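# Stack the desk carton onto the coffee-table carton pile

## Task

Take the carton that sits on the desk and set it centred on the top of the carton pile on the coffee table, rotated to match the cartons already there. The carton must rest there without any support from the robot, so open the gripper and back away. At the end the arm and gripper must be far from the pile and nowhere over it, and the robot must be upright: a toppled or leaning robot means failure.

## Robot and tools

Robot: a Hello Robot Stretch 3 with a single arm. It has a two-wheel drive base (0.33 m long, 0.34 m wide), a lift that rides up and down a mast, and a telescoping arm pointing out of the robot's RIGHT side. The gripper cannot reach forward by itself; drive the base to shift it forward or back. Turning in place pivots about the point between the drive wheels, 0.05 m behind the front edge. With the arm pulled in and the wrist folded, the wrist pokes up to 0.06 m beyond the right side and a spin sweeps a 0.28 m radius; an unfolded, level wrist reaches past that radius, so check clearance before turning.

Frames: the base frame has its origin on the floor midway between the drive wheels, x forward, y left, z up. hand_pose is reported in this frame, located where the closed fingertips meet. With every wrist joint at zero, that hand frame has x up, y pointing back along the arm toward the mast, z toward the robot's rear. Fingertips are round pads 0.04 m wide and shift slightly toward the wrist when fully open. The odometry frame is wherever the base frame stood when the scene began.

execute_actions: argument "actions" is a list holding one action or nothing (empty returns state and images only). An action may contain "base", "joints", "contact_limits"; its motions start together. "base" holds exactly one command, both relative to the base's position in the latest state report: {"translate_m": d}, metres, forward positive, -1 to 1; or {"rotate_rad": d}, radians, counter-clockwise (left) positive, -3.2 to 3.2. No sideways driving. "joints" is a dict of absolute targets by name (unit, range, done tolerance): lift_m 0 to 1.1 ±0.004 (arm height); arm_m 0 to 0.52 ±0.004 (extension); wrist_yaw_rad -1.345 to 4.42 ±0.02 (0 along the arm, positive toward the front, 3.0 folded over the base); wrist_pitch_rad -1.57 to 0.451 ±0.05 (0 level, negative tips fingers down); wrist_roll_rad -2.911 to 2.911 ±0.02 (0 fingers side by side and level); gripper_m -0.089 to 0.179 ±0.004 (bigger is wider; actual fingertip gap is about 0.007 less near closed and 0.025 less fully open, zero under 0.007); head_pan_rad -3.953 to 1.73 ±0.02 (0 forward, positive left, -1.57 looks along the arm); head_tilt_rad -1.53 to 0.419 ±0.02 (negative looks down). "contact_limits" accepts only arm_m: an effort percentage 1 to 100 at which the arm motion halts with contact_stop (it also caps arm holding force until the next action; too low stops instantly; values above the maximum are trimmed). A single action runs at most 15 s. Joints or base left out of an action may keep driving toward old targets without the status showing it. Any unknown key or out-of-range number rejects the whole call and nothing moves. If a result reports a stop, the remaining execute_actions, wait and finished_scene calls in that same reply are skipped. "cameras": list from head_camera, nav_camera, wrist_camera, all; omitted, null or ["all"] gives all, [] gives none. The pictures line lists the returned images in order.

wait: "seconds" 0 to 10; commands nothing and returns state plus images. zoom_image: "camera" and "region" [x0, y0, x1, y1] in pixels of that camera's most recent full image, origin top-left, at most 504 by 504. finished_scene: "scene" is the current scene's integer (1 to 2); irreversible, runs after the last command is held, reports success and gives the next task. A reply with no tool call ends everything. If resuming from a summary, first send an empty execute_actions to learn the scene and task.

Result lines: lidar_m lists 12 rough distances (m) from the base origin, 30-degree sectors, first straight ahead then counter-clockwise (4th left, 7th behind, 10th right); "-" means nothing seen. The scan plane is 0.17 m above the floor (sees table legs, not tops), range 0.15 to 12 m, blind to transparent items and the robot; the mast and low arm parts can hide sectors 5, 6, 9, 10; thin legs may be missed; a leaning base may read floor as a wall. wrist_depth_mm and head_depth_mm are 7x7 grids of median depth, read from top-left (45 to 1000 mm and 280 to 4000 mm; head grid is for the sideways image). base_odometry is from wheel turns, so slip counts as motion; heading -3.142 to 3.142, left positive. turned_by_wheels and turned_by_imu give turning since the previous result. base_tilt in degrees, forward and right positive, with a fixed bias up to about 4 degrees. motor_effort is percent of maximum, positive toward larger joint values, bracket shows the action's peak; readings carry bias and noise. Positive wheel effort pushes forward. on_its_own describes uncommanded parts; "held at" is a held target, not the actual position; an effort outside its rest range hints at load or contact.

Statuses: done (base done only means wheels turned fully), off_target (stopped short, may still push), contact_stop, time_out, torque_fault. After the last three the old target is dropped. Arm and lift stop on firm contact and go slack until recommanded; a slack lift can sag under load, or be pushed up by closing fingers on a surface. Base, wrist and head have no contact stop and will keep shoving. Prolonged hard wrist effort disables that servo for 10 s.

Speed: base moves fast (0.30 m/s, 1.9 rad/s) only if lift_m < 0.30, arm_m < 0.03 and wrist_yaw_rad > 2.54; otherwise 0.10 m/s and 0.63 rad/s.

Gripper: to hold, command below the carton's width (lower squeezes more, but a stall guard may ease off and let it slip; resend a different value to regrip). To let go, command at least 0.02 above the contact value. Neither reading nor status proves a grasp; check images.

Safety: fold or unfold the wrist only with lift_m 0.32 to 0.95, wrist_pitch_rad -0.4, roll near 0; after folding, lift may drop to 0.25. With wrist_yaw_rad below -0.4 keep pitch at -0.5 or lower. Arm pushes against rigid things with the gripper higher than about 0.45 m can tip the robot, more so with raised limits or repeated pushes. Never drive while gripping or pressing on something fixed; if snagged or leaning, reverse the last move in small steps, pull the gripper free, and lower lift_m to about 0.2 if still tilted. Avoid drops, slams, hard hits and heavy pushing. Loose objects may occasionally get nudged. The simulation keeps running while you reason, holding the last command.

Each tool is called by a JSON object that holds its "op" and its "data", one argument or row to a line.

## Session

{"op": "execute_actions", "data": {
  "actions": []
}}

Scene clock: 0.00 s.
base_odometry: x=+0.000 y=+0.000 heading=+0.000 (m, m, rad; odometry frame)
turned_by_wheels: +0.000 (rad since the last result)
turned_by_imu: +0.000 (rad since the last result)
base_tilt: forward=-1.6 right=+0.2 (deg)
lidar_m: 1.35 1.84 1.88 1.50 1.49 1.59 1.91 1.41 1.94 2.05 1.98 1.70
head_depth_mm: 1893 2825 3269 3229 3278 3092 2148 / 1896 2880 3308 3316 3255 2946 1736 / 1898 2836 3118 3194 3190 1607 1573 / 1900 2874 3024 3055 3026 2953 1562 / 1896 2806 2919 2870 2919 2893 1488 / 1811 2708 2759 2782 2757 2792 1486 / 1738 2654 2655 2681 2695 2656 2133
base_status: not commanded
joint_positions: lift_m=+0.582 arm_m=+0.001 wrist_yaw_rad=+3.084 wrist_pitch_rad=-0.380 wrist_roll_rad=-0.004 gripper_m=+0.037 head_pan_rad=-0.017 head_tilt_rad=+0.000
joint_status: not commanded
motor_effort: left_wheel=+1 right_wheel=-1 lift_m=+38 arm_m=-1 wrist_yaw_rad=+0 wrist_pitch_rad=+10 wrist_roll_rad=+0 gripper_m=+0 head_pan_rad=+1 head_tilt_rad=+2 (%)
hand_pose: x=-0.0080 y=+0.0832 z=+0.6035 quat_wxyz=(+0.154, +0.696, +0.114, +0.692) (m; base frame)
wrist_depth_mm: - - - - - - - / - - - - - - - / - - - - - - - / - - - - - - - / - - - - - - 971 / 852 853 853 820 795 810 818 / 744 728 711 717 725 714 705
pictures: head_camera (sideways: a quarter turn clockwise sets it upright), nav_camera (sideways: a quarter turn counterclockwise sets it upright), wrist_camera
Images, in order (width x height): head_camera 896x504, nav_camera 672x504, wrist_camera 644x364.

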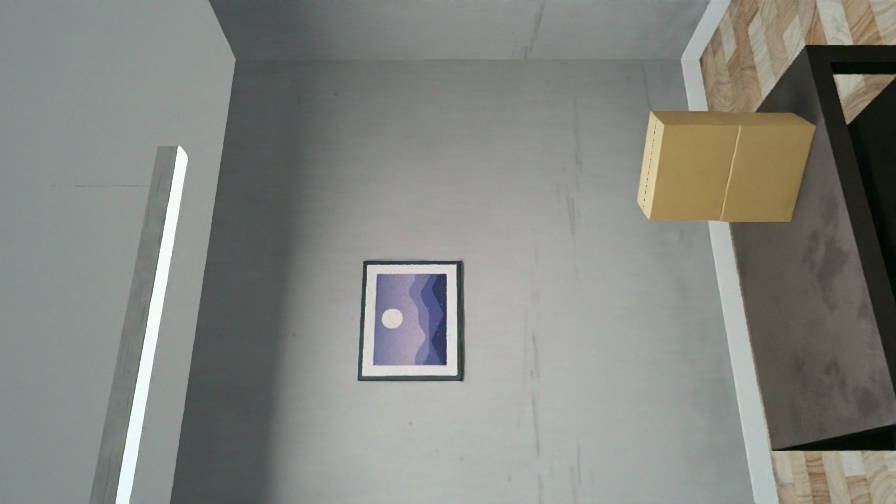

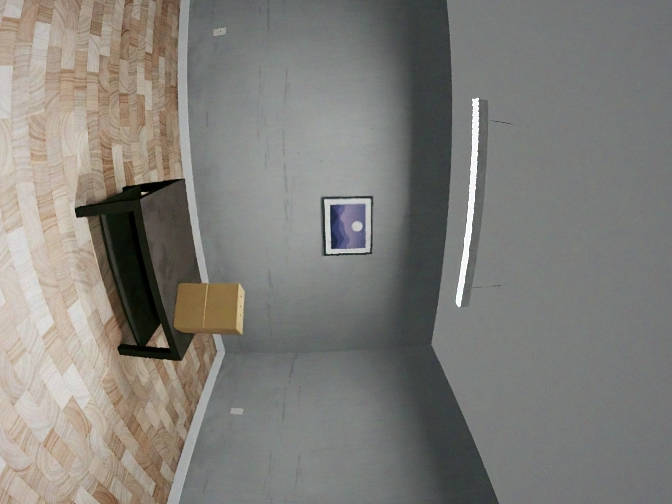

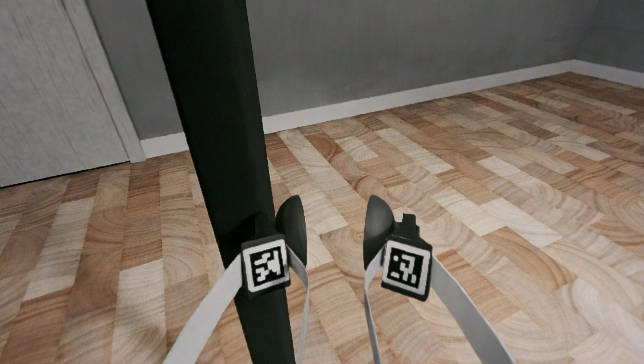

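{"op": "execute_actions", "data": {
  "actions": [
    {"joints":{"head_pan_rad":-1.57,"head_tilt_rad":-0.5}}
  ],
  "cameras": ["head_camera","nav_camera"]
}}

{"op": "execute_actions", "data": {
  "actions": [
    {"joints":{"head_pan_rad":1.57,"head_tilt_rad":-0.5}}
  ],
  "cameras": ["head_camera","nav_camera"]
}}

Scene clock: 2.40 s.
base_odometry: x=+0.000 y=+0.000 heading=+0.000 (m, m, rad; odometry frame)
turned_by_wheels: +0.000 (rad since the last result)
turned_by_imu: -0.001 (rad since the last result)
base_tilt: forward=-1.5 right=+0.0 (deg)
lidar_m: 1.35 1.84 1.88 1.50 1.49 1.60 1.91 1.40 1.94 2.05 1.98 1.70
head_depth_mm: 2296 2526 2671 2708 1992 1586 1310 / 2198 2414 2656 2712 1990 1585 1308 / 2130 2348 2556 2654 1988 1579 1316 / 2052 2206 2413 2601 1997 1586 1315 / 1990 2101 2234 2388 1994 1591 1312 / 1921 2038 2181 2344 2015 1578 1317 / 1839 1957 2128 2276 2000 1588 1311
base_status: not commanded
joint_positions: lift_m=+0.582 arm_m=+0.001 wrist_yaw_rad=+3.084 wrist_pitch_rad=-0.380 wrist_roll_rad=-0.004 gripper_m=+0.037 head_pan_rad=-1.563 head_tilt_rad=-0.493
joint_status: all done
motor_effort: left_wheel=+1(1) right_wheel=-1(0) lift_m=+38(38) arm_m=-1(1) wrist_yaw_rad=+1(1) wrist_pitch_rad=+10(10) wrist_roll_rad=+0(0) gripper_m=+0(0) head_pan_rad=-3(42) head_tilt_rad=-3(27) (%)
hand_pose: x=-0.0080 y=+0.0832 z=+0.6035 quat_wxyz=(+0.154, +0.696, +0.114, +0.692) (m; base frame)
wrist_depth_mm: - - - - - - - / - - - - - - - / - - - - - - - / - - - - - - - / - - - - - - 969 / 861 844 867 838 790 816 828 / 714 734 711 722 713 701 707
pictures: head_camera (sideways: a quarter turn clockwise sets it upright), nav_camera (sideways: a quarter turn counterclockwise sets it upright)
Images, in order (width x height): head_camera 896x504, nav_camera 672x504.

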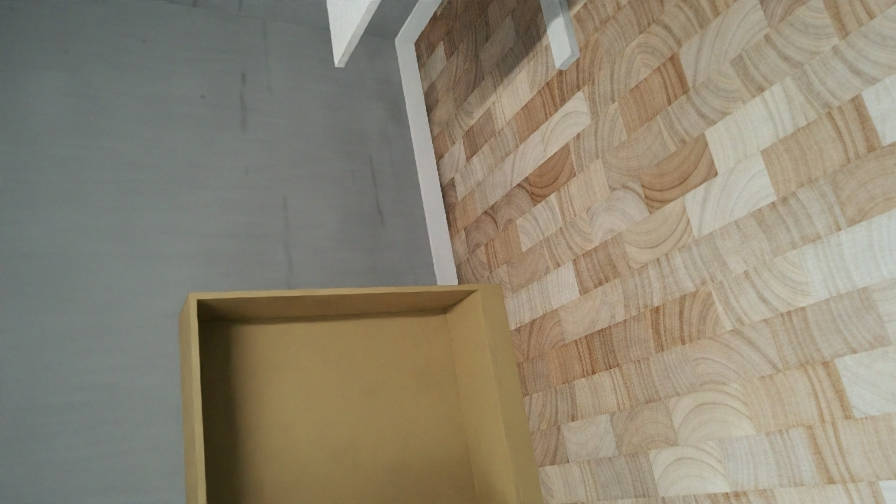

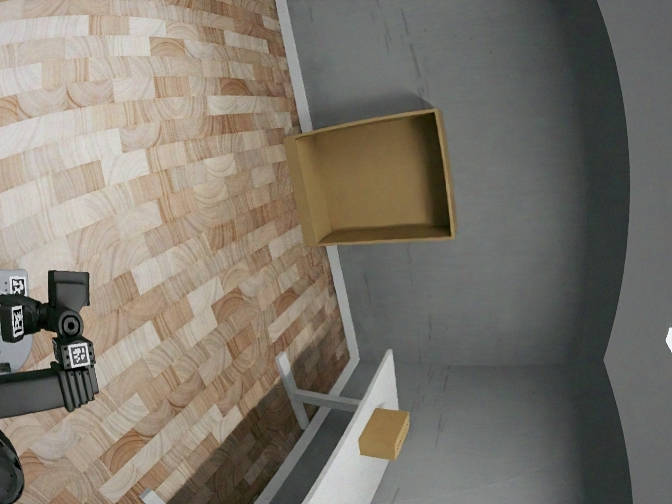

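Scene clock: 4.47 s.
base_odometry: x=+0.000 y=+0.000 heading=+0.000 (m, m, rad; odometry frame)
turned_by_wheels: +0.000 (rad since the last result)
turned_by_imu: +0.000 (rad since the last result)
base_tilt: forward=-1.7 right=+0.0 (deg)
lidar_m: 1.35 1.85 1.87 1.50 1.49 1.60 1.91 1.40 1.94 2.05 1.98 1.70
head_depth_mm: 1510 1664 1846 2079 2008 1582 1308 / 1452 1588 1741 1960 1995 1595 1306 / 1387 1519 1648 1887 1969 1573 1308 / 1345 1464 1592 1769 1912 1590 1305 / 1297 1399 1529 1672 1816 1576 1309 / 1251 1347 1463 1614 1763 1596 1312 / 1210 1302 1405 1533 1681 1594 1340
base_status: not commanded
joint_positions: lift_m=+0.582 arm_m=+0.001 wrist_yaw_rad=+3.084 wrist_pitch_rad=-0.380 wrist_roll_rad=-0.004 gripper_m=+0.037 head_pan_rad=+1.563 head_tilt_rad=-0.494
joint_status: all done
motor_effort: left_wheel=+1(1) right_wheel=-1(0) lift_m=+38(38) arm_m=-1(1) wrist_yaw_rad=+0(1) wrist_pitch_rad=+10(10) wrist_roll_rad=+0(0) gripper_m=+0(0) head_pan_rad=+3(41) head_tilt_rad=-3(4) (%)
hand_pose: x=-0.0080 y=+0.0832 z=+0.6035 quat_wxyz=(+0.154, +0.696, +0.114, +0.692) (m; base frame)
wrist_depth_mm: - - - - - - - / - - - - - - - / - - - - - - - / - - - - - - - / - - - - - - 980 / 842 853 839 831 786 832 819 / 741 719 703 729 710 717 711
pictures: head_camera (sideways: a quarter turn clockwise sets it upright), nav_camera (sideways: a quarter turn counterclockwise sets it upright)
Images, in order (width x height): head_camera 896x504, nav_camera 672x504.

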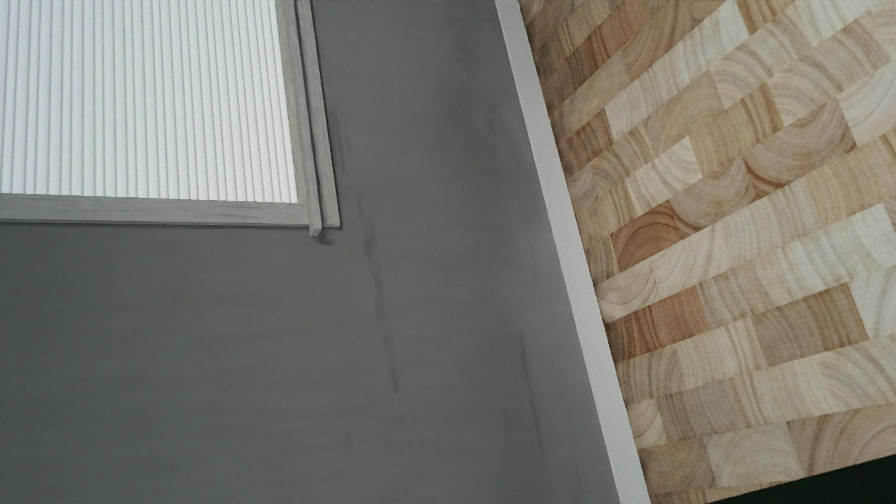

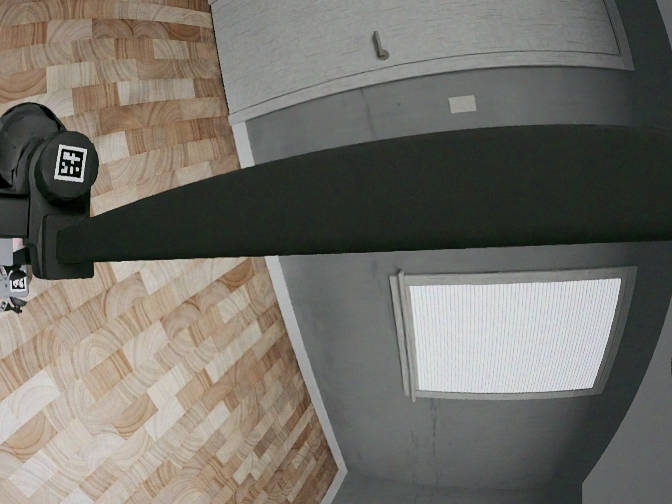

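{"op": "execute_actions", "data": {
  "actions": [
    {"joints":{"head_pan_rad":-2.3,"head_tilt_rad":-0.45}}
  ],
  "cameras": ["head_camera","nav_camera"]
}}

Scene clock: 7.63 s.
base_odometry: x=+0.000 y=+0.000 heading=+0.000 (m, m, rad; odometry frame)
turned_by_wheels: +0.000 (rad since the last result)
turned_by_imu: -0.001 (rad since the last result)
base_tilt: forward=-1.7 right=+0.1 (deg)
lidar_m: 1.35 1.85 1.88 1.51 1.49 1.60 1.91 1.40 1.94 2.05 1.97 1.70
head_depth_mm: 1559 1685 1808 1305 2039 1592 1346 / 1630 1767 1863 1388 2093 1636 1339 / 1703 1848 1935 1467 2092 1647 1339 / 1792 1964 2016 1575 2081 1637 1341 / 1909 2058 1967 2422 2075 1637 1347 / 2000 2179 1612 2113 2095 1646 1345 / 2137 2281 2455 2722 2091 1627 1345
base_status: not commanded
joint_positions: lift_m=+0.582 arm_m=+0.001 wrist_yaw_rad=+3.084 wrist_pitch_rad=-0.380 wrist_roll_rad=-0.004 gripper_m=+0.037 head_pan_rad=-2.293 head_tilt_rad=-0.458
joint_status: all done
motor_effort: left_wheel=+1(1) right_wheel=+0(1) lift_m=+38(38) arm_m=-1(1) wrist_yaw_rad=+0(0) wrist_pitch_rad=+10(10) wrist_roll_rad=+0(0) gripper_m=+0(0) head_pan_rad=-4(41) head_tilt_rad=+3(9) (%)
hand_pose: x=-0.0080 y=+0.0832 z=+0.6035 quat_wxyz=(+0.154, +0.696, +0.114, +0.692) (m; base frame)
wrist_depth_mm: - - - - - - - / - - - - - - - / - - - - - - - / - - - - - - - / - - - - - - 976 / 850 866 835 835 809 811 829 / 721 728 704 717 714 706 697
pictures: head_camera (sideways: a quarter turn clockwise sets it upright), nav_camera (sideways: a quarter turn counterclockwise sets it upright)
Images, in order (width x height): head_camera 896x504, nav_camera 672x504.

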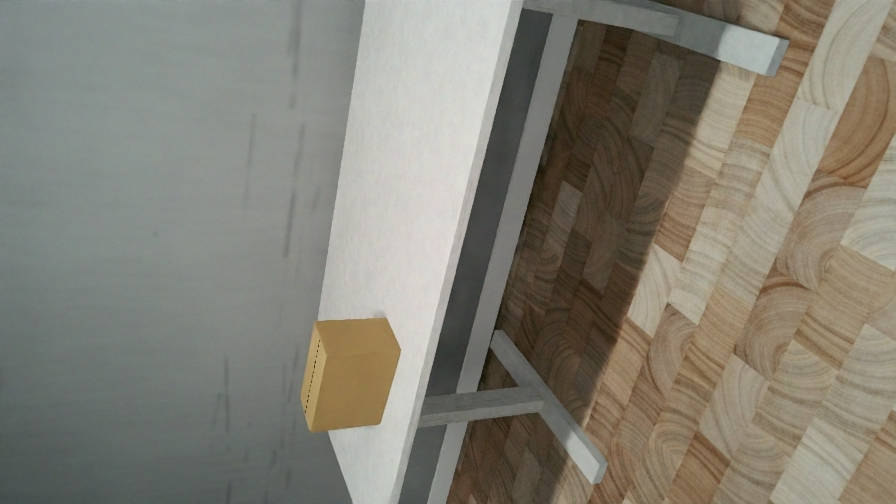

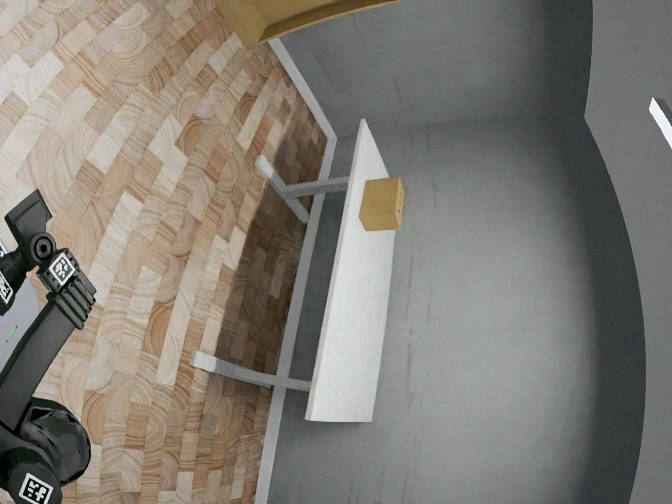

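{"op": "execute_actions", "data": {
  "actions": [
    {"base":{"rotate_rad":-1.76},"joints":{"wrist_yaw_rad":0,"wrist_pitch_rad":-0.4,"head_pan_rad":-0.6,"head_tilt_rad":-0.5}}
  ],
  "cameras": []
}}

{"op": "execute_actions", "data": {
  "actions": [
    {"base":{"translate_m":1.0},"joints":{"lift_m":1.08,"gripper_m":0.179}}
  ],
  "cameras": []
}}

{"op": "execute_actions", "data": {
  "actions": [
    {"base":{"translate_m":0.25},"joints":{"wrist_pitch_rad":-1.57}}
  ],
  "cameras": []
}}

{"op": "execute_actions", "data": {
  "actions": [
    {"base":{"rotate_rad":0.52},"joints":{"head_pan_rad":-1.57,"head_tilt_rad":-0.7}}
  ]
}}

Scene clock: 14.57 s.
base_odometry: x=+0.000 y=+0.000 heading=-1.760 (m, m, rad; odometry frame)
turned_by_wheels: -1.760 (rad since the last result)
turned_by_imu: -1.745 (rad since the last result)
base_tilt: forward=-1.5 right=+0.0 (deg)
lidar_m: 1.94 1.98 2.33 1.70 2.87 2.21 1.57 1.48 1.49 1.99 1.40 1.95
head_depth_mm: 1555 1674 1772 1284 1862 1585 1315 / 1596 1736 1798 1348 2007 1587 1299 / 1661 1789 1880 1445 2013 1594 1308 / 1751 1887 1897 1447 1995 1563 1312 / 1799 1970 1912 2357 1993 1592 1312 / 1877 2085 1502 2449 2009 1579 1312 / 1958 2148 1555 2131 2002 1579 1311
base_status: done
joint_positions: lift_m=+0.582 arm_m=+0.001 wrist_yaw_rad=+0.003 wrist_pitch_rad=-0.415 wrist_roll_rad=-0.004 gripper_m=+0.037 head_pan_rad=-0.607 head_tilt_rad=-0.494
joint_status: all done
motor_effort: left_wheel=+4(9) right_wheel=-3(6) lift_m=+38(39) arm_m=-1(1) wrist_yaw_rad=-2(4) wrist_pitch_rad=+9(10) wrist_roll_rad=+0(0) gripper_m=+0(0) head_pan_rad=+4(42) head_tilt_rad=-3(9) (%)
hand_pose: x=-0.0210 y=-0.3703 z=+0.5955 quat_wxyz=(+0.694, +0.147, -0.690, -0.145) (m; base frame)
wrist_depth_mm: - - - - - - 962 / - - - - - - - / - - - - - - - / - - - - - - - / - 961 972 967 - 951 924 / 824 820 803 807 779 806 793 / 720 700 700 702 704 686 686
pictures: none
No camera images: the call's "cameras" was empty. Leave "cameras" out to get every camera's image.

Scene clock: 25.80 s.
base_odometry: x=-0.188 y=-0.982 heading=-1.760 (m, m, rad; odometry frame)
turned_by_wheels: +0.000 (rad since the last result)
turned_by_imu: +0.002 (rad since the last result)
base_tilt: forward=-1.5 right=+0.1 (deg)
lidar_m: 1.51 1.12 1.33 1.96 3.40 1.97 2.45 2.30 2.02 1.14 1.35 1.01
head_depth_mm: 1097 1182 1275 1214 749 709 1306 / 1138 1228 1327 1215 761 752 1305 / 1179 1279 1387 844 807 776 1310 / 1237 1336 1459 1212 860 1460 1309 / 1287 1387 1536 1215 896 1537 1277 / 1346 1472 1624 1764 932 1594 1308 / 1404 1558 1700 1946 1805 1579 1313
base_status: done
joint_positions: lift_m=+1.080 arm_m=+0.001 wrist_yaw_rad=+0.003 wrist_pitch_rad=-0.416 wrist_roll_rad=-0.004 gripper_m=+0.179 head_pan_rad=-0.607 head_tilt_rad=-0.494
joint_status: all done
motor_effort: left_wheel=+3(10) right_wheel=-3(3) lift_m=+47(50) arm_m=-1(1) wrist_yaw_rad=-1(3) wrist_pitch_rad=+10(10) wrist_roll_rad=+0(0) gripper_m=+0(100) head_pan_rad=+4(3) head_tilt_rad=-3(3) (%)
hand_pose: x=-0.0210 y=-0.3701 z=+1.0928 quat_wxyz=(+0.694, +0.148, -0.690, -0.145) (m; base frame)
wrist_depth_mm: 809 901 - - - - - / 884 970 - - - - - / 907 - - - - - - / 835 833 824 807 811 - - / 465 699 682 655 - - - / 454 553 569 - - - - / 476 494 - - - - -
pictures: none
No camera images: the call's "cameras" was empty. Leave "cameras" out to get every camera's image.

Scene clock: 29.70 s.
base_odometry: x=-0.235 y=-1.228 heading=-1.760 (m, m, rad; odometry frame)
turned_by_wheels: +0.000 (rad since the last result)
turned_by_imu: +0.000 (rad since the last result)
base_tilt: forward=-1.6 right=+0.1 (deg)
lidar_m: 1.28 0.91 1.21 1.67 3.53 2.17 2.67 2.51 1.19 1.28 1.22 0.80
head_depth_mm: 983 1063 1141 1194 618 644 585 / 1019 1105 1202 1221 895 686 617 / 1064 1163 1245 1220 892 707 1214 / 1103 1198 1320 1410 897 706 1246 / 1151 1250 1384 1537 897 709 1304 / 1204 1325 1459 1640 1797 753 1312 / 1271 1396 1537 1726 1866 1575 1306
base_status: done
joint_positions: lift_m=+1.080 arm_m=+0.001 wrist_yaw_rad=+0.002 wrist_pitch_rad=-1.564 wrist_roll_rad=-0.004 gripper_m=+0.179 head_pan_rad=-0.607 head_tilt_rad=-0.494
joint_status: all done
motor_effort: left_wheel=+3(9) right_wheel=-2(4) lift_m=+47(47) arm_m=-1(1) wrist_yaw_rad=-2(3) wrist_pitch_rad=-3(10) wrist_roll_rad=+0(0) gripper_m=+1(0) head_pan_rad=+4(4) head_tilt_rad=-3(3) (%)
hand_pose: x=-0.0217 y=-0.1231 z=+0.9620 quat_wxyz=(+0.503, +0.500, -0.500, -0.497) (m; base frame)
wrist_depth_mm: 374 - - - - - - / - - - - - - - / - - - - - - - / - - - - - - - / - - - - - - - / - - - - - - - / - - - - - - -
pictures: none
No camera images: the call's "cameras" was empty. Leave "cameras" out to get every camera's image.

Scene clock: 31.47 s.
base_odometry: x=-0.235 y=-1.228 heading=-1.240 (m, m, rad; odometry frame)
turned_by_wheels: +0.520 (rad since the last result)
turned_by_imu: +0.515 (rad since the last result)
base_tilt: forward=-1.6 right=+0.1 (deg)
lidar_m: 0.91 1.21 1.25 2.01 3.63 2.67 2.52 1.19 1.28 1.22 0.80 1.28
head_depth_mm: - - - - - - - / - - - - - - - / - - - - - - - / 1028 1153 1173 657 705 661 1138 / 1027 1155 1169 700 721 1307 1176 / 1019 1145 1170 889 724 1290 1176 / 1020 1145 1166 893 724 1307 1181
base_status: done
joint_positions: lift_m=+1.080 arm_m=+0.001 wrist_yaw_rad=+0.002 wrist_pitch_rad=-1.565 wrist_roll_rad=-0.004 gripper_m=+0.179 head_pan_rad=-1.563 head_tilt_rad=-0.691
joint_status: all done
motor_effort: left_wheel=-2(7) right_wheel=+2(8) lift_m=+47(47) arm_m=-1(1) wrist_yaw_rad=-2(2) wrist_pitch_rad=-3(4) wrist_roll_rad=+0(0) gripper_m=+0(1) head_pan_rad=-3(41) head_tilt_rad=-4(20) (%)
hand_pose: x=-0.0217 y=-0.1230 z=+0.9620 quat_wxyz=(+0.503, +0.500, -0.499, -0.497) (m; base frame)
wrist_depth_mm: - - - - - - - / - - - - - - - / - - - - - - - / - - - - - - - / - - - - - - - / - - - - - - - / - - - - - - -
pictures: head_camera (sideways: a quarter turn clockwise sets it upright), nav_camera (sideways: a quarter turn counterclockwise sets it upright), wrist_camera
Images, in order (width x height): head_camera 896x504, nav_camera 672x504, wrist_camera 644x364.

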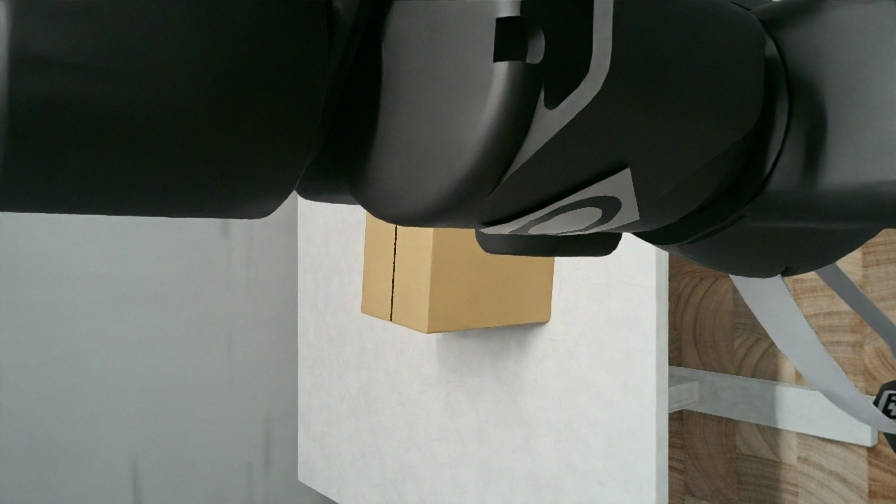

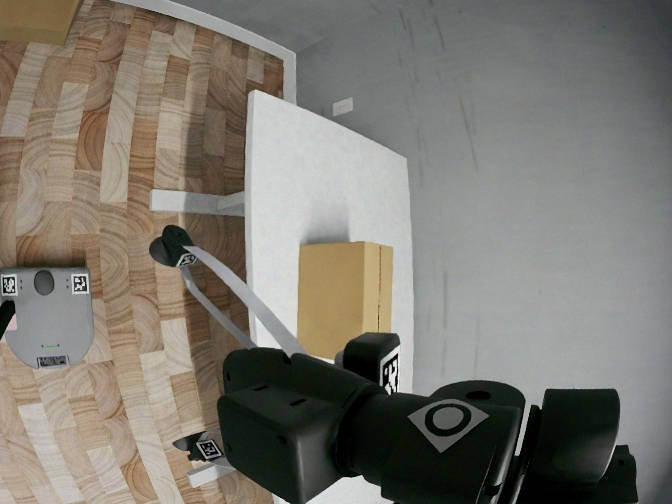

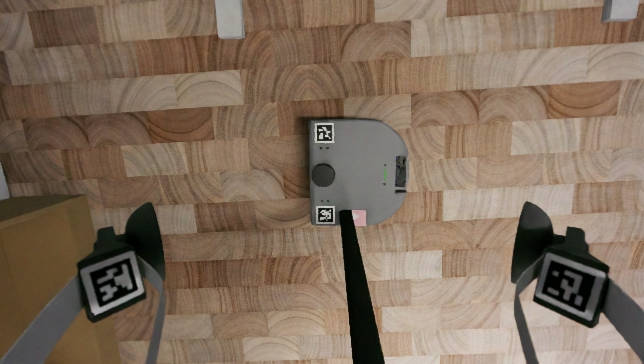

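{"op": "execute_actions", "data": {
  "actions": [
    {"joints":{"wrist_roll_rad":1.57,"lift_m":1.1,"arm_m":0.45}}
  ]
}}

Scene clock: 36.77 s.
base_odometry: x=-0.235 y=-1.228 heading=-1.240 (m, m, rad; odometry frame)
turned_by_wheels: +0.000 (rad since the last result)
turned_by_imu: -0.001 (rad since the last result)
base_tilt: forward=-1.7 right=+0.1 (deg)
lidar_m: 0.91 1.21 1.25 2.01 3.62 2.67 2.51 1.19 1.28 1.22 0.80 1.29
head_depth_mm: 1034 1158 1158 892 721 1321 1182 / 1046 1184 1156 654 703 1303 1184 / - 1171 1159 653 702 1315 1177 / 1010 1165 1165 658 709 1306 1179 / 1021 1156 1163 698 721 1310 1180 / 1020 1141 1170 895 722 1276 1161 / 1023 1142 1157 889 724 1308 1183
base_status: not commanded
joint_positions: lift_m=+1.100 arm_m=+0.450 wrist_yaw_rad=+0.002 wrist_pitch_rad=-1.565 wrist_roll_rad=+1.567 gripper_m=+0.179 head_pan_rad=-1.563 head_tilt_rad=-0.691
joint_status: all done
motor_effort: left_wheel=-2(2) right_wheel=+2(2) lift_m=+46(48) arm_m=+5(7) wrist_yaw_rad=-1(2) wrist_pitch_rad=-3(3) wrist_roll_rad=+1(1) gripper_m=+0(1) head_pan_rad=-3(3) head_tilt_rad=-4(4) (%)
hand_pose: x=-0.0216 y=-0.5717 z=+0.9821 quat_wxyz=(+0.002, +0.002, -0.709, -0.705) (m; base frame)
wrist_depth_mm: 384 385 218 214 371 - - / 402 397 225 222 388 - - / 414 413 234 229 398 - - / 434 429 243 238 419 - - / 451 444 252 247 431 - - / 466 464 263 256 453 - - / 489 483 484 470 469 - -
pictures: head_camera (sideways: a quarter turn clockwise sets it upright), nav_camera (sideways: a quarter turn counterclockwise sets it upright), wrist_camera
Images, in order (width x height): head_camera 896x504, nav_camera 672x504, wrist_camera 644x364.

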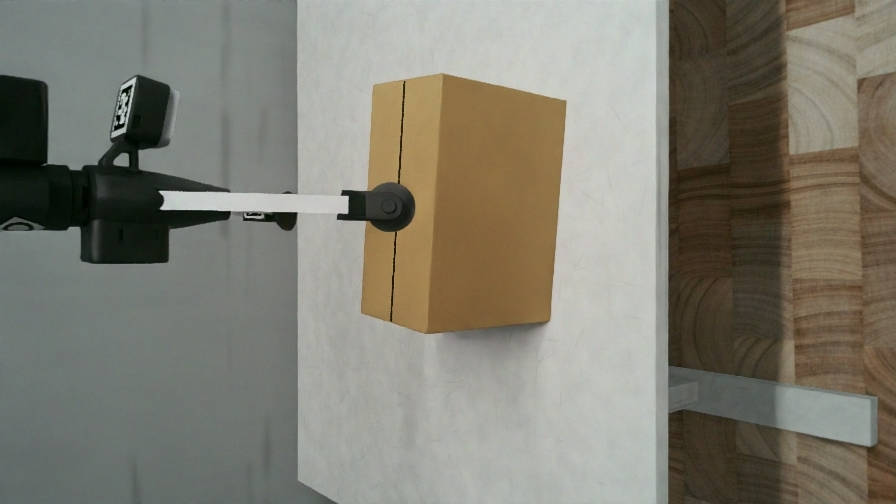

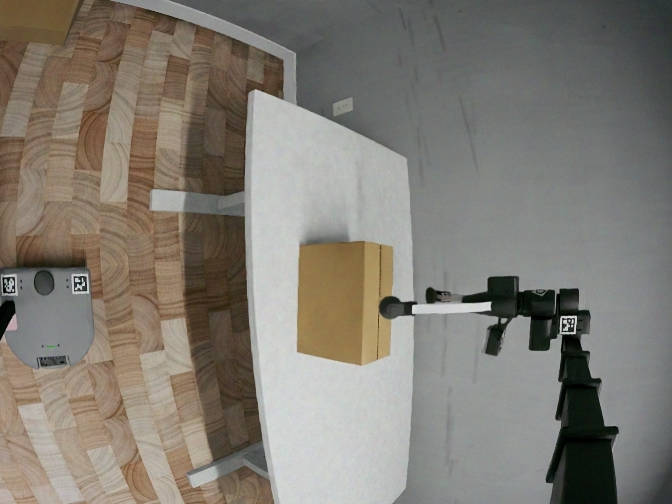

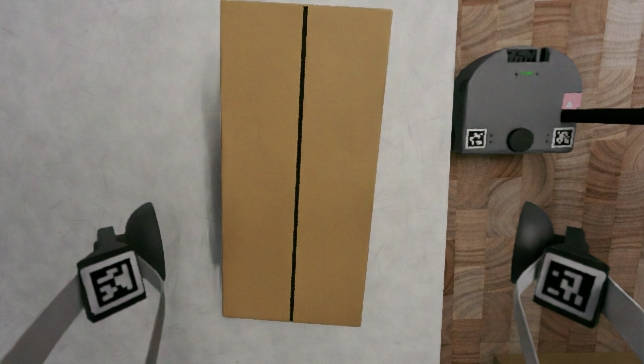

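{"op": "execute_actions", "data": {
  "actions": [
    {"joints":{"arm_m":0.475}}
  ],
  "cameras": []
}}

{"op": "execute_actions", "data": {
  "actions": [
    {"joints":{"lift_m":1.0}}
  ]
}}

Scene clock: 39.07 s.
base_odometry: x=-0.235 y=-1.228 heading=-1.240 (m, m, rad; odometry frame)
turned_by_wheels: +0.000 (rad since the last result)
turned_by_imu: -0.001 (rad since the last result)
base_tilt: forward=-1.7 right=+0.1 (deg)
lidar_m: 0.91 1.21 1.25 2.01 3.60 2.67 2.51 1.19 1.28 1.22 0.80 1.28
head_depth_mm: 1030 1157 1159 893 722 1301 1185 / 1027 1174 1159 654 704 1314 1186 / - 1179 1164 654 703 1308 1181 / 1017 1168 1165 657 709 1315 1183 / 1027 1150 1164 697 722 1305 1190 / 1026 1147 1157 893 723 1280 1161 / 1019 1149 1166 890 724 1313 1181
base_status: not commanded
joint_positions: lift_m=+1.100 arm_m=+0.475 wrist_yaw_rad=+0.002 wrist_pitch_rad=-1.565 wrist_roll_rad=+1.567 gripper_m=+0.179 head_pan_rad=-1.563 head_tilt_rad=-0.691
joint_status: all done
motor_effort: left_wheel=-2(2) right_wheel=+2(2) lift_m=+46(46) arm_m=+5(5) wrist_yaw_rad=-2(2) wrist_pitch_rad=-3(3) wrist_roll_rad=+1(1) gripper_m=+1(1) head_pan_rad=-3(3) head_tilt_rad=-4(4) (%)
hand_pose: x=-0.0216 y=-0.5967 z=+0.9821 quat_wxyz=(+0.002, +0.002, -0.709, -0.705) (m; base frame)
wrist_depth_mm: 388 384 377 213 215 - - / 401 396 390 221 222 - - / 414 414 410 230 231 - - / 432 425 422 238 406 - - / 448 442 438 246 426 - - / 467 463 452 258 443 - - / 489 484 473 475 469 - -
pictures: none
No camera images: the call's "cameras" was empty. Leave "cameras" out to get every camera's image.

Scene clock: 40.80 s.
base_odometry: x=-0.235 y=-1.228 heading=-1.240 (m, m, rad; odometry frame)
turned_by_wheels: +0.000 (rad since the last result)
turned_by_imu: +0.000 (rad since the last result)
base_tilt: forward=-1.7 right=+0.0 (deg)
lidar_m: 0.91 1.21 1.25 2.01 3.62 2.66 2.52 1.19 1.28 1.22 0.80 1.28
head_depth_mm: 1003 - 1157 885 722 1309 1189 / 1001 1177 1134 651 703 1319 1179 / 998 - 1135 654 701 1311 1183 / 1026 1134 1165 660 706 1328 1175 / 1021 1151 1167 696 720 1313 1181 / 1021 1145 1165 894 721 1284 1159 / 1020 1145 1164 892 720 1315 1181
base_status: not commanded
joint_positions: lift_m=+1.000 arm_m=+0.475 wrist_yaw_rad=+0.002 wrist_pitch_rad=-1.565 wrist_roll_rad=+1.567 gripper_m=+0.179 head_pan_rad=-1.563 head_tilt_rad=-0.691
joint_status: all done
motor_effort: left_wheel=-2(2) right_wheel=+2(2) lift_m=+30(43) arm_m=+5(5) wrist_yaw_rad=-1(1) wrist_pitch_rad=-3(3) wrist_roll_rad=+1(1) gripper_m=+0(1) head_pan_rad=-3(3) head_tilt_rad=-4(4) (%)
hand_pose: x=-0.0216 y=-0.5967 z=+0.8826 quat_wxyz=(+0.002, +0.002, -0.709, -0.705) (m; base frame)
wrist_depth_mm: 293 293 125 123 122 280 913 / 307 305 128 127 126 288 954 / 318 313 133 132 130 299 - / 327 325 138 136 135 318 - / 340 337 144 142 140 325 - / 355 352 149 147 147 342 - / 368 366 155 153 153 - -
pictures: head_camera (sideways: a quarter turn clockwise sets it upright), nav_camera (sideways: a quarter turn counterclockwise sets it upright), wrist_camera
Images, in order (width x height): head_camera 896x504, nav_camera 672x504, wrist_camera 644x364.

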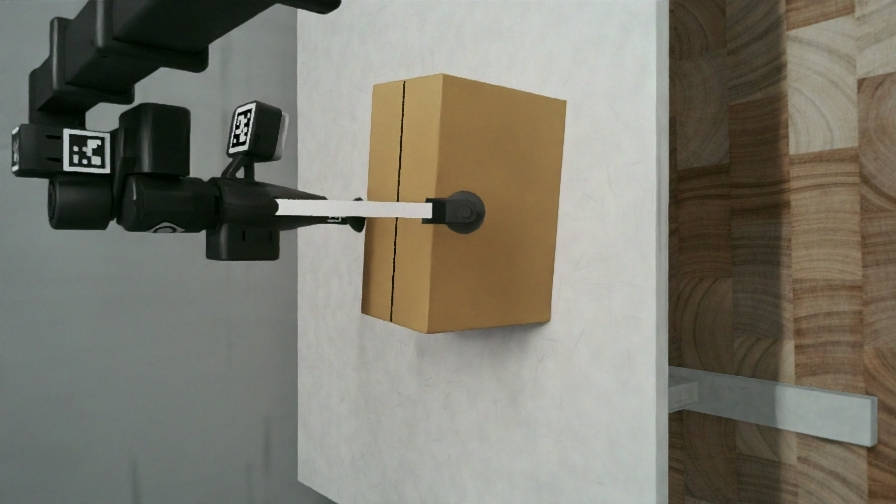

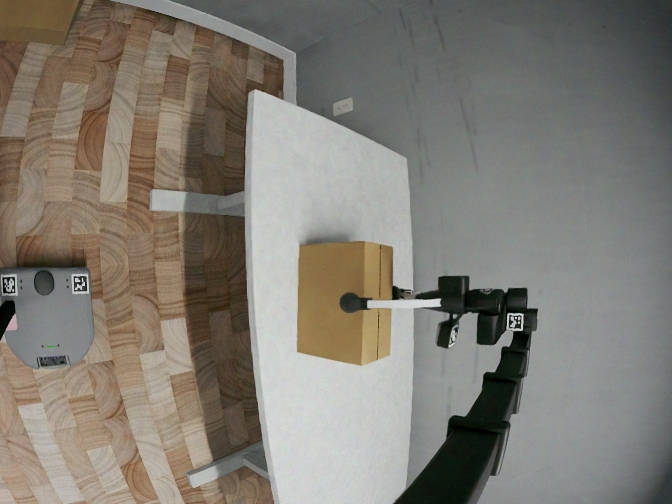

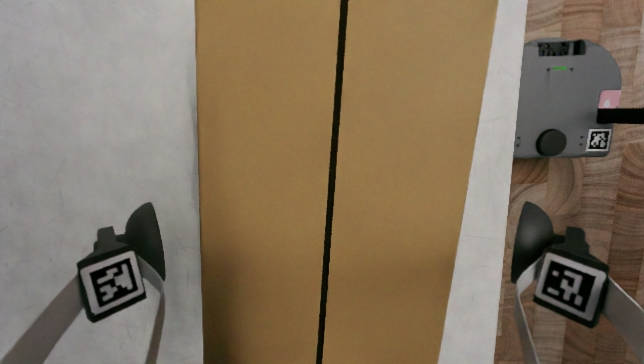

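{"op": "execute_actions", "data": {
  "actions": [
    {"joints":{"lift_m":0.965}}
  ],
  "cameras": []
}}

{"op": "execute_actions", "data": {
  "actions": [
    {"joints":{"gripper_m":0.07}}
  ],
  "cameras": []
}}

{"op": "execute_actions", "data": {
  "actions": [
    {"joints":{"lift_m":1.05}}
  ]
}}

Scene clock: 42.47 s.
base_odometry: x=-0.235 y=-1.228 heading=-1.240 (m, m, rad; odometry frame)
turned_by_wheels: +0.000 (rad since the last result)
turned_by_imu: +0.000 (rad since the last result)
base_tilt: forward=-1.6 right=+0.0 (deg)
lidar_m: 0.91 1.20 1.25 2.01 3.64 2.67 2.52 1.20 1.28 1.22 0.80 1.28
head_depth_mm: 1036 - 1111 894 720 1307 1178 / 1016 1203 1114 655 704 1313 1182 / 1012 - 1065 654 702 1311 1175 / 1027 1149 1109 657 707 1316 1180 / 1026 1148 1164 698 719 1307 1190 / 1025 1146 1165 891 720 1285 1164 / 1020 1138 1171 893 724 1301 1184
base_status: not commanded
joint_positions: lift_m=+0.965 arm_m=+0.475 wrist_yaw_rad=+0.002 wrist_pitch_rad=-1.560 wrist_roll_rad=+1.567 gripper_m=+0.179 head_pan_rad=-1.563 head_tilt_rad=-0.691
joint_status: all done
motor_effort: left_wheel=-2(2) right_wheel=+2(2) lift_m=+28(31) arm_m=+5(5) wrist_yaw_rad=-2(0) wrist_pitch_rad=-6(7) wrist_roll_rad=+1(1) gripper_m=+1(1) head_pan_rad=-3(3) head_tilt_rad=-4(4) (%)
hand_pose: x=-0.0216 y=-0.5980 z=+0.8476 quat_wxyz=(+0.002, +0.002, -0.711, -0.703) (m; base frame)
wrist_depth_mm: 265 256 92 91 90 89 868 / 274 268 95 94 93 92 - / 282 278 98 97 96 95 - / 292 289 102 101 100 99 968 / 306 108 106 105 104 103 - / 316 113 110 109 108 107 - / 333 327 115 113 112 311 -
pictures: none
No camera images: the call's "cameras" was empty. Leave "cameras" out to get every camera's image.

Scene clock: 44.03 s.
base_odometry: x=-0.235 y=-1.228 heading=-1.240 (m, m, rad; odometry frame)
turned_by_wheels: +0.000 (rad since the last result)
turned_by_imu: +0.000 (rad since the last result)
base_tilt: forward=-1.6 right=+0.0 (deg)
lidar_m: 0.91 1.21 1.25 2.01 3.62 2.67 2.51 1.20 1.28 1.22 0.80 1.29
head_depth_mm: 1034 - 1117 889 720 1308 1178 / 1011 1206 1112 653 703 1308 1180 / 1004 - 1095 652 703 1308 1180 / 1028 1148 1120 657 707 1312 1183 / 1025 1148 1165 696 717 1313 1180 / 1025 1144 1165 892 724 1285 1156 / 1018 1138 1163 893 721 1303 1183
base_status: not commanded
joint_positions: lift_m=+0.965 arm_m=+0.475 wrist_yaw_rad=+0.002 wrist_pitch_rad=-1.557 wrist_roll_rad=+1.567 gripper_m=+0.074 head_pan_rad=-1.563 head_tilt_rad=-0.691
joint_status: gripper_m off_target (ended at +0.074, target +0.070)
motor_effort: left_wheel=-2(2) right_wheel=+2(2) lift_m=+28(28) arm_m=+5(5) wrist_yaw_rad=+0(2) wrist_pitch_rad=-8(9) wrist_roll_rad=+1(1) gripper_m=-100(99) head_pan_rad=-3(3) head_tilt_rad=-4(4) (%)
hand_pose: x=-0.0216 y=-0.5988 z=+0.8475 quat_wxyz=(+0.002, +0.002, -0.712, -0.702) (m; base frame)
wrist_depth_mm: 265 260 92 91 90 89 872 / 274 271 96 94 93 92 - / 284 279 99 97 96 95 - / 295 291 103 102 100 100 984 / 310 298 107 105 104 103 - / 320 114 111 109 108 107 - / 334 328 116 114 112 309 -
pictures: none
No camera images: the call's "cameras" was empty. Leave "cameras" out to get every camera's image.

Scene clock: 45.80 s.
base_odometry: x=-0.235 y=-1.228 heading=-1.240 (m, m, rad; odometry frame)
turned_by_wheels: +0.000 (rad since the last result)
turned_by_imu: +0.000 (rad since the last result)
base_tilt: forward=-1.6 right=+0.1 (deg)
lidar_m: 0.91 1.21 1.25 2.00 3.62 2.67 2.52 1.19 1.29 1.22 0.80 1.29
head_depth_mm: 1062 1160 1159 887 723 1309 1173 / 1033 1133 639 620 721 1313 1179 / - 1202 638 632 723 1311 1181 / 1029 1157 632 638 720 1299 1180 / 1025 1147 1076 667 722 1297 1181 / 1023 1150 1161 891 723 1277 1166 / 1023 1139 1160 890 721 1302 1188
base_status: not commanded
joint_positions: lift_m=+1.050 arm_m=+0.475 wrist_yaw_rad=+0.002 wrist_pitch_rad=-1.561 wrist_roll_rad=+1.570 gripper_m=+0.081 head_pan_rad=-1.563 head_tilt_rad=-0.692
joint_status: all done
on_its_own: gripper_m is held at +0.079, not at your +0.070, by its stall guard, which is still easing
motor_effort: left_wheel=-2(3) right_wheel=+1(4) lift_m=+47(49) arm_m=+4(4) wrist_yaw_rad=-2(2) wrist_pitch_rad=-5(17) wrist_roll_rad=+0(1) gripper_m=-41(87) head_pan_rad=-3(3) head_tilt_rad=-5(4) (%)
hand_pose: x=-0.0216 y=-0.5976 z=+0.9319 quat_wxyz=(+0.001, +0.001, -0.710, -0.704) (m; base frame)
wrist_depth_mm: 340 338 99 97 94 92 944 / 349 351 102 100 97 95 - / 369 361 105 103 100 98 - / 378 377 109 106 103 102 - / 399 390 113 109 107 104 - / 409 - 117 113 110 108 - / 432 426 121 117 114 - -
pictures: head_camera (sideways: a quarter turn clockwise sets it upright), nav_camera (sideways: a quarter turn counterclockwise sets it upright), wrist_camera
Images, in order (width x height): head_camera 896x504, nav_camera 672x504, wrist_camera 644x364.

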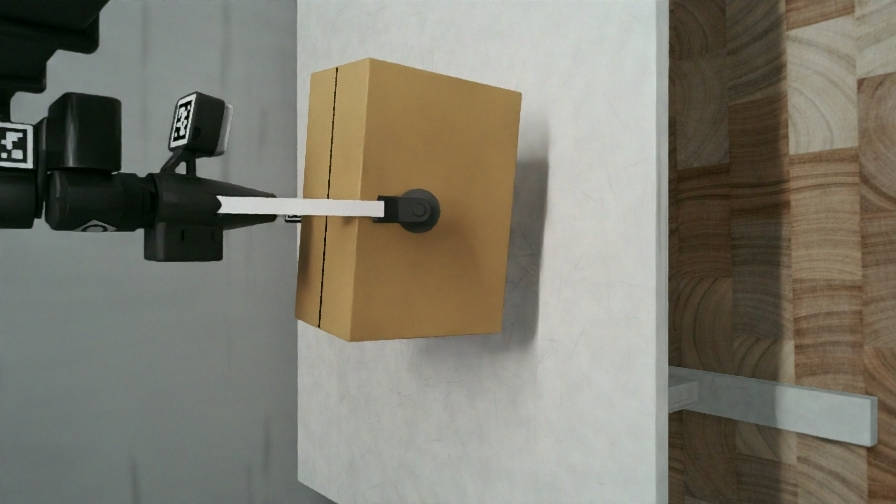

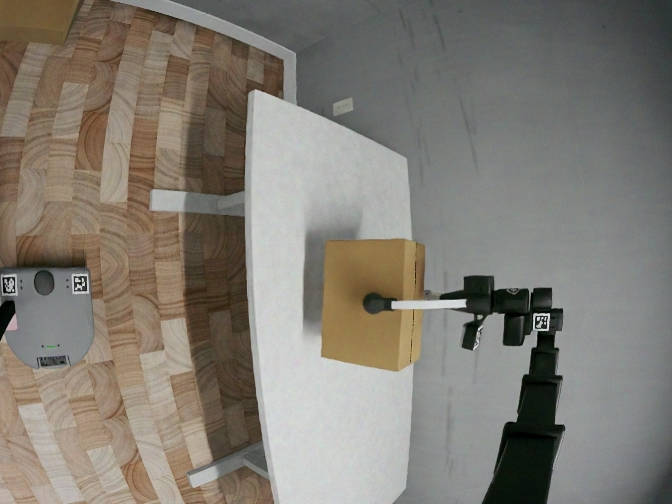

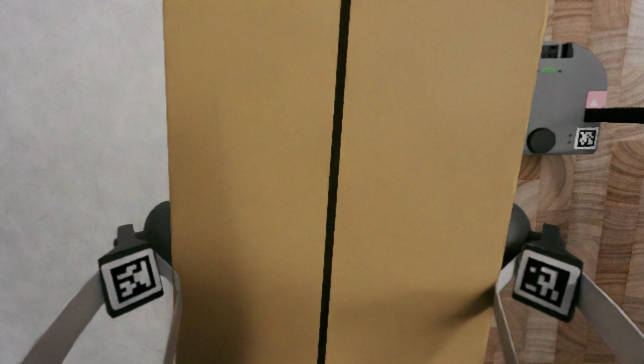

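{"op": "execute_actions", "data": {
  "actions": [
    {"joints":{"lift_m":1.1,"arm_m":0.02,"head_pan_rad":1.3,"head_tilt_rad":-0.45}}
  ]
}}

Scene clock: 51.13 s.
base_odometry: x=-0.235 y=-1.228 heading=-1.240 (m, m, rad; odometry frame)
turned_by_wheels: +0.000 (rad since the last result)
turned_by_imu: -0.001 (rad since the last result)
base_tilt: forward=-1.5 right=+0.0 (deg)
lidar_m: 0.91 1.20 1.25 2.01 3.61 2.67 2.52 1.19 1.28 1.22 0.80 1.28
head_depth_mm: 1815 1860 1964 2031 2015 1636 1345 / 2148 2219 2334 2496 2081 1627 1341 / 2590 2763 2964 2823 2084 1630 1342 / 3085 3343 3614 2890 2067 1627 1346 / 3019 3230 3550 2925 2090 1625 1343 / 2988 3157 3447 2903 2080 1633 1344 / 2931 3108 3280 2197 2102 1638 1338
base_status: not commanded
joint_positions: lift_m=+1.100 arm_m=+0.020 wrist_yaw_rad=+0.002 wrist_pitch_rad=-1.562 wrist_roll_rad=+1.570 gripper_m=+0.107 head_pan_rad=+1.293 head_tilt_rad=-0.458
joint_status: all done
on_its_own: gripper_m is held at +0.105, not at your +0.070, by its stall guard, which is still easing
motor_effort: left_wheel=-2(1) right_wheel=+2(1) lift_m=+47(48) arm_m=-7(6) wrist_yaw_rad=-1(1) wrist_pitch_rad=-4(5) wrist_roll_rad=+0(0) gripper_m=-28(39) head_pan_rad=+3(42) head_tilt_rad=+3(20) (%)
hand_pose: x=-0.0216 y=-0.1432 z=+0.9820 quat_wxyz=(+0.001, +0.001, -0.710, -0.704) (m; base frame)
wrist_depth_mm: 393 393 100 97 95 92 - / 402 407 103 100 97 95 - / 423 419 106 103 100 98 - / 437 432 110 106 103 102 - / 449 445 113 110 106 104 - / 463 - 117 113 110 108 - / 497 484 121 117 114 - -
pictures: head_camera (sideways: a quarter turn clockwise sets it upright), nav_camera (sideways: a quarter turn counterclockwise sets it upright), wrist_camera
Images, in order (width x height): head_camera 896x504, nav_camera 672x504, wrist_camera 644x364.

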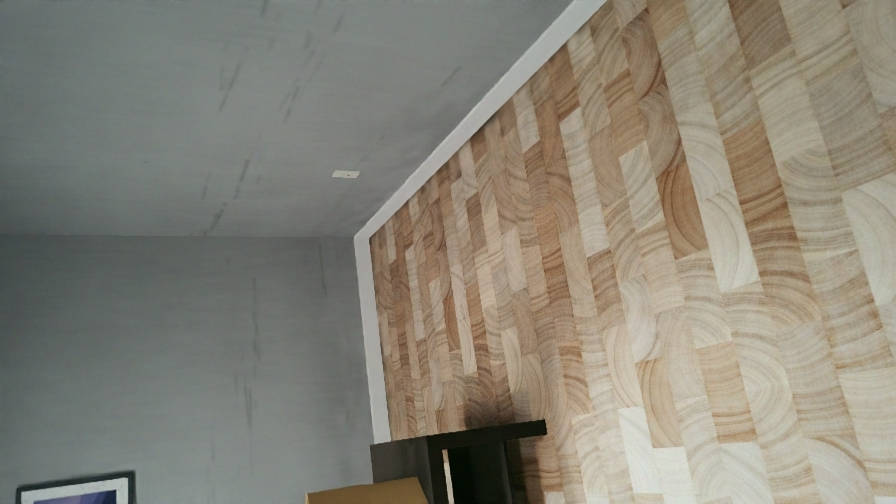

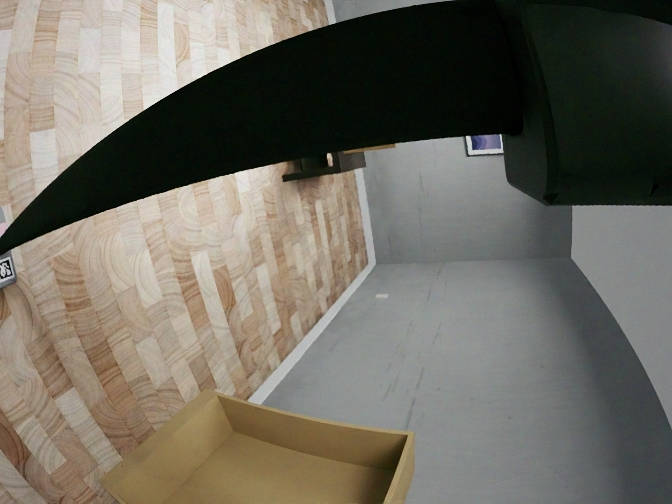

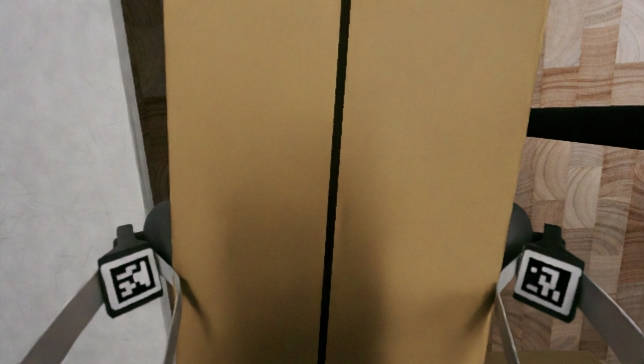

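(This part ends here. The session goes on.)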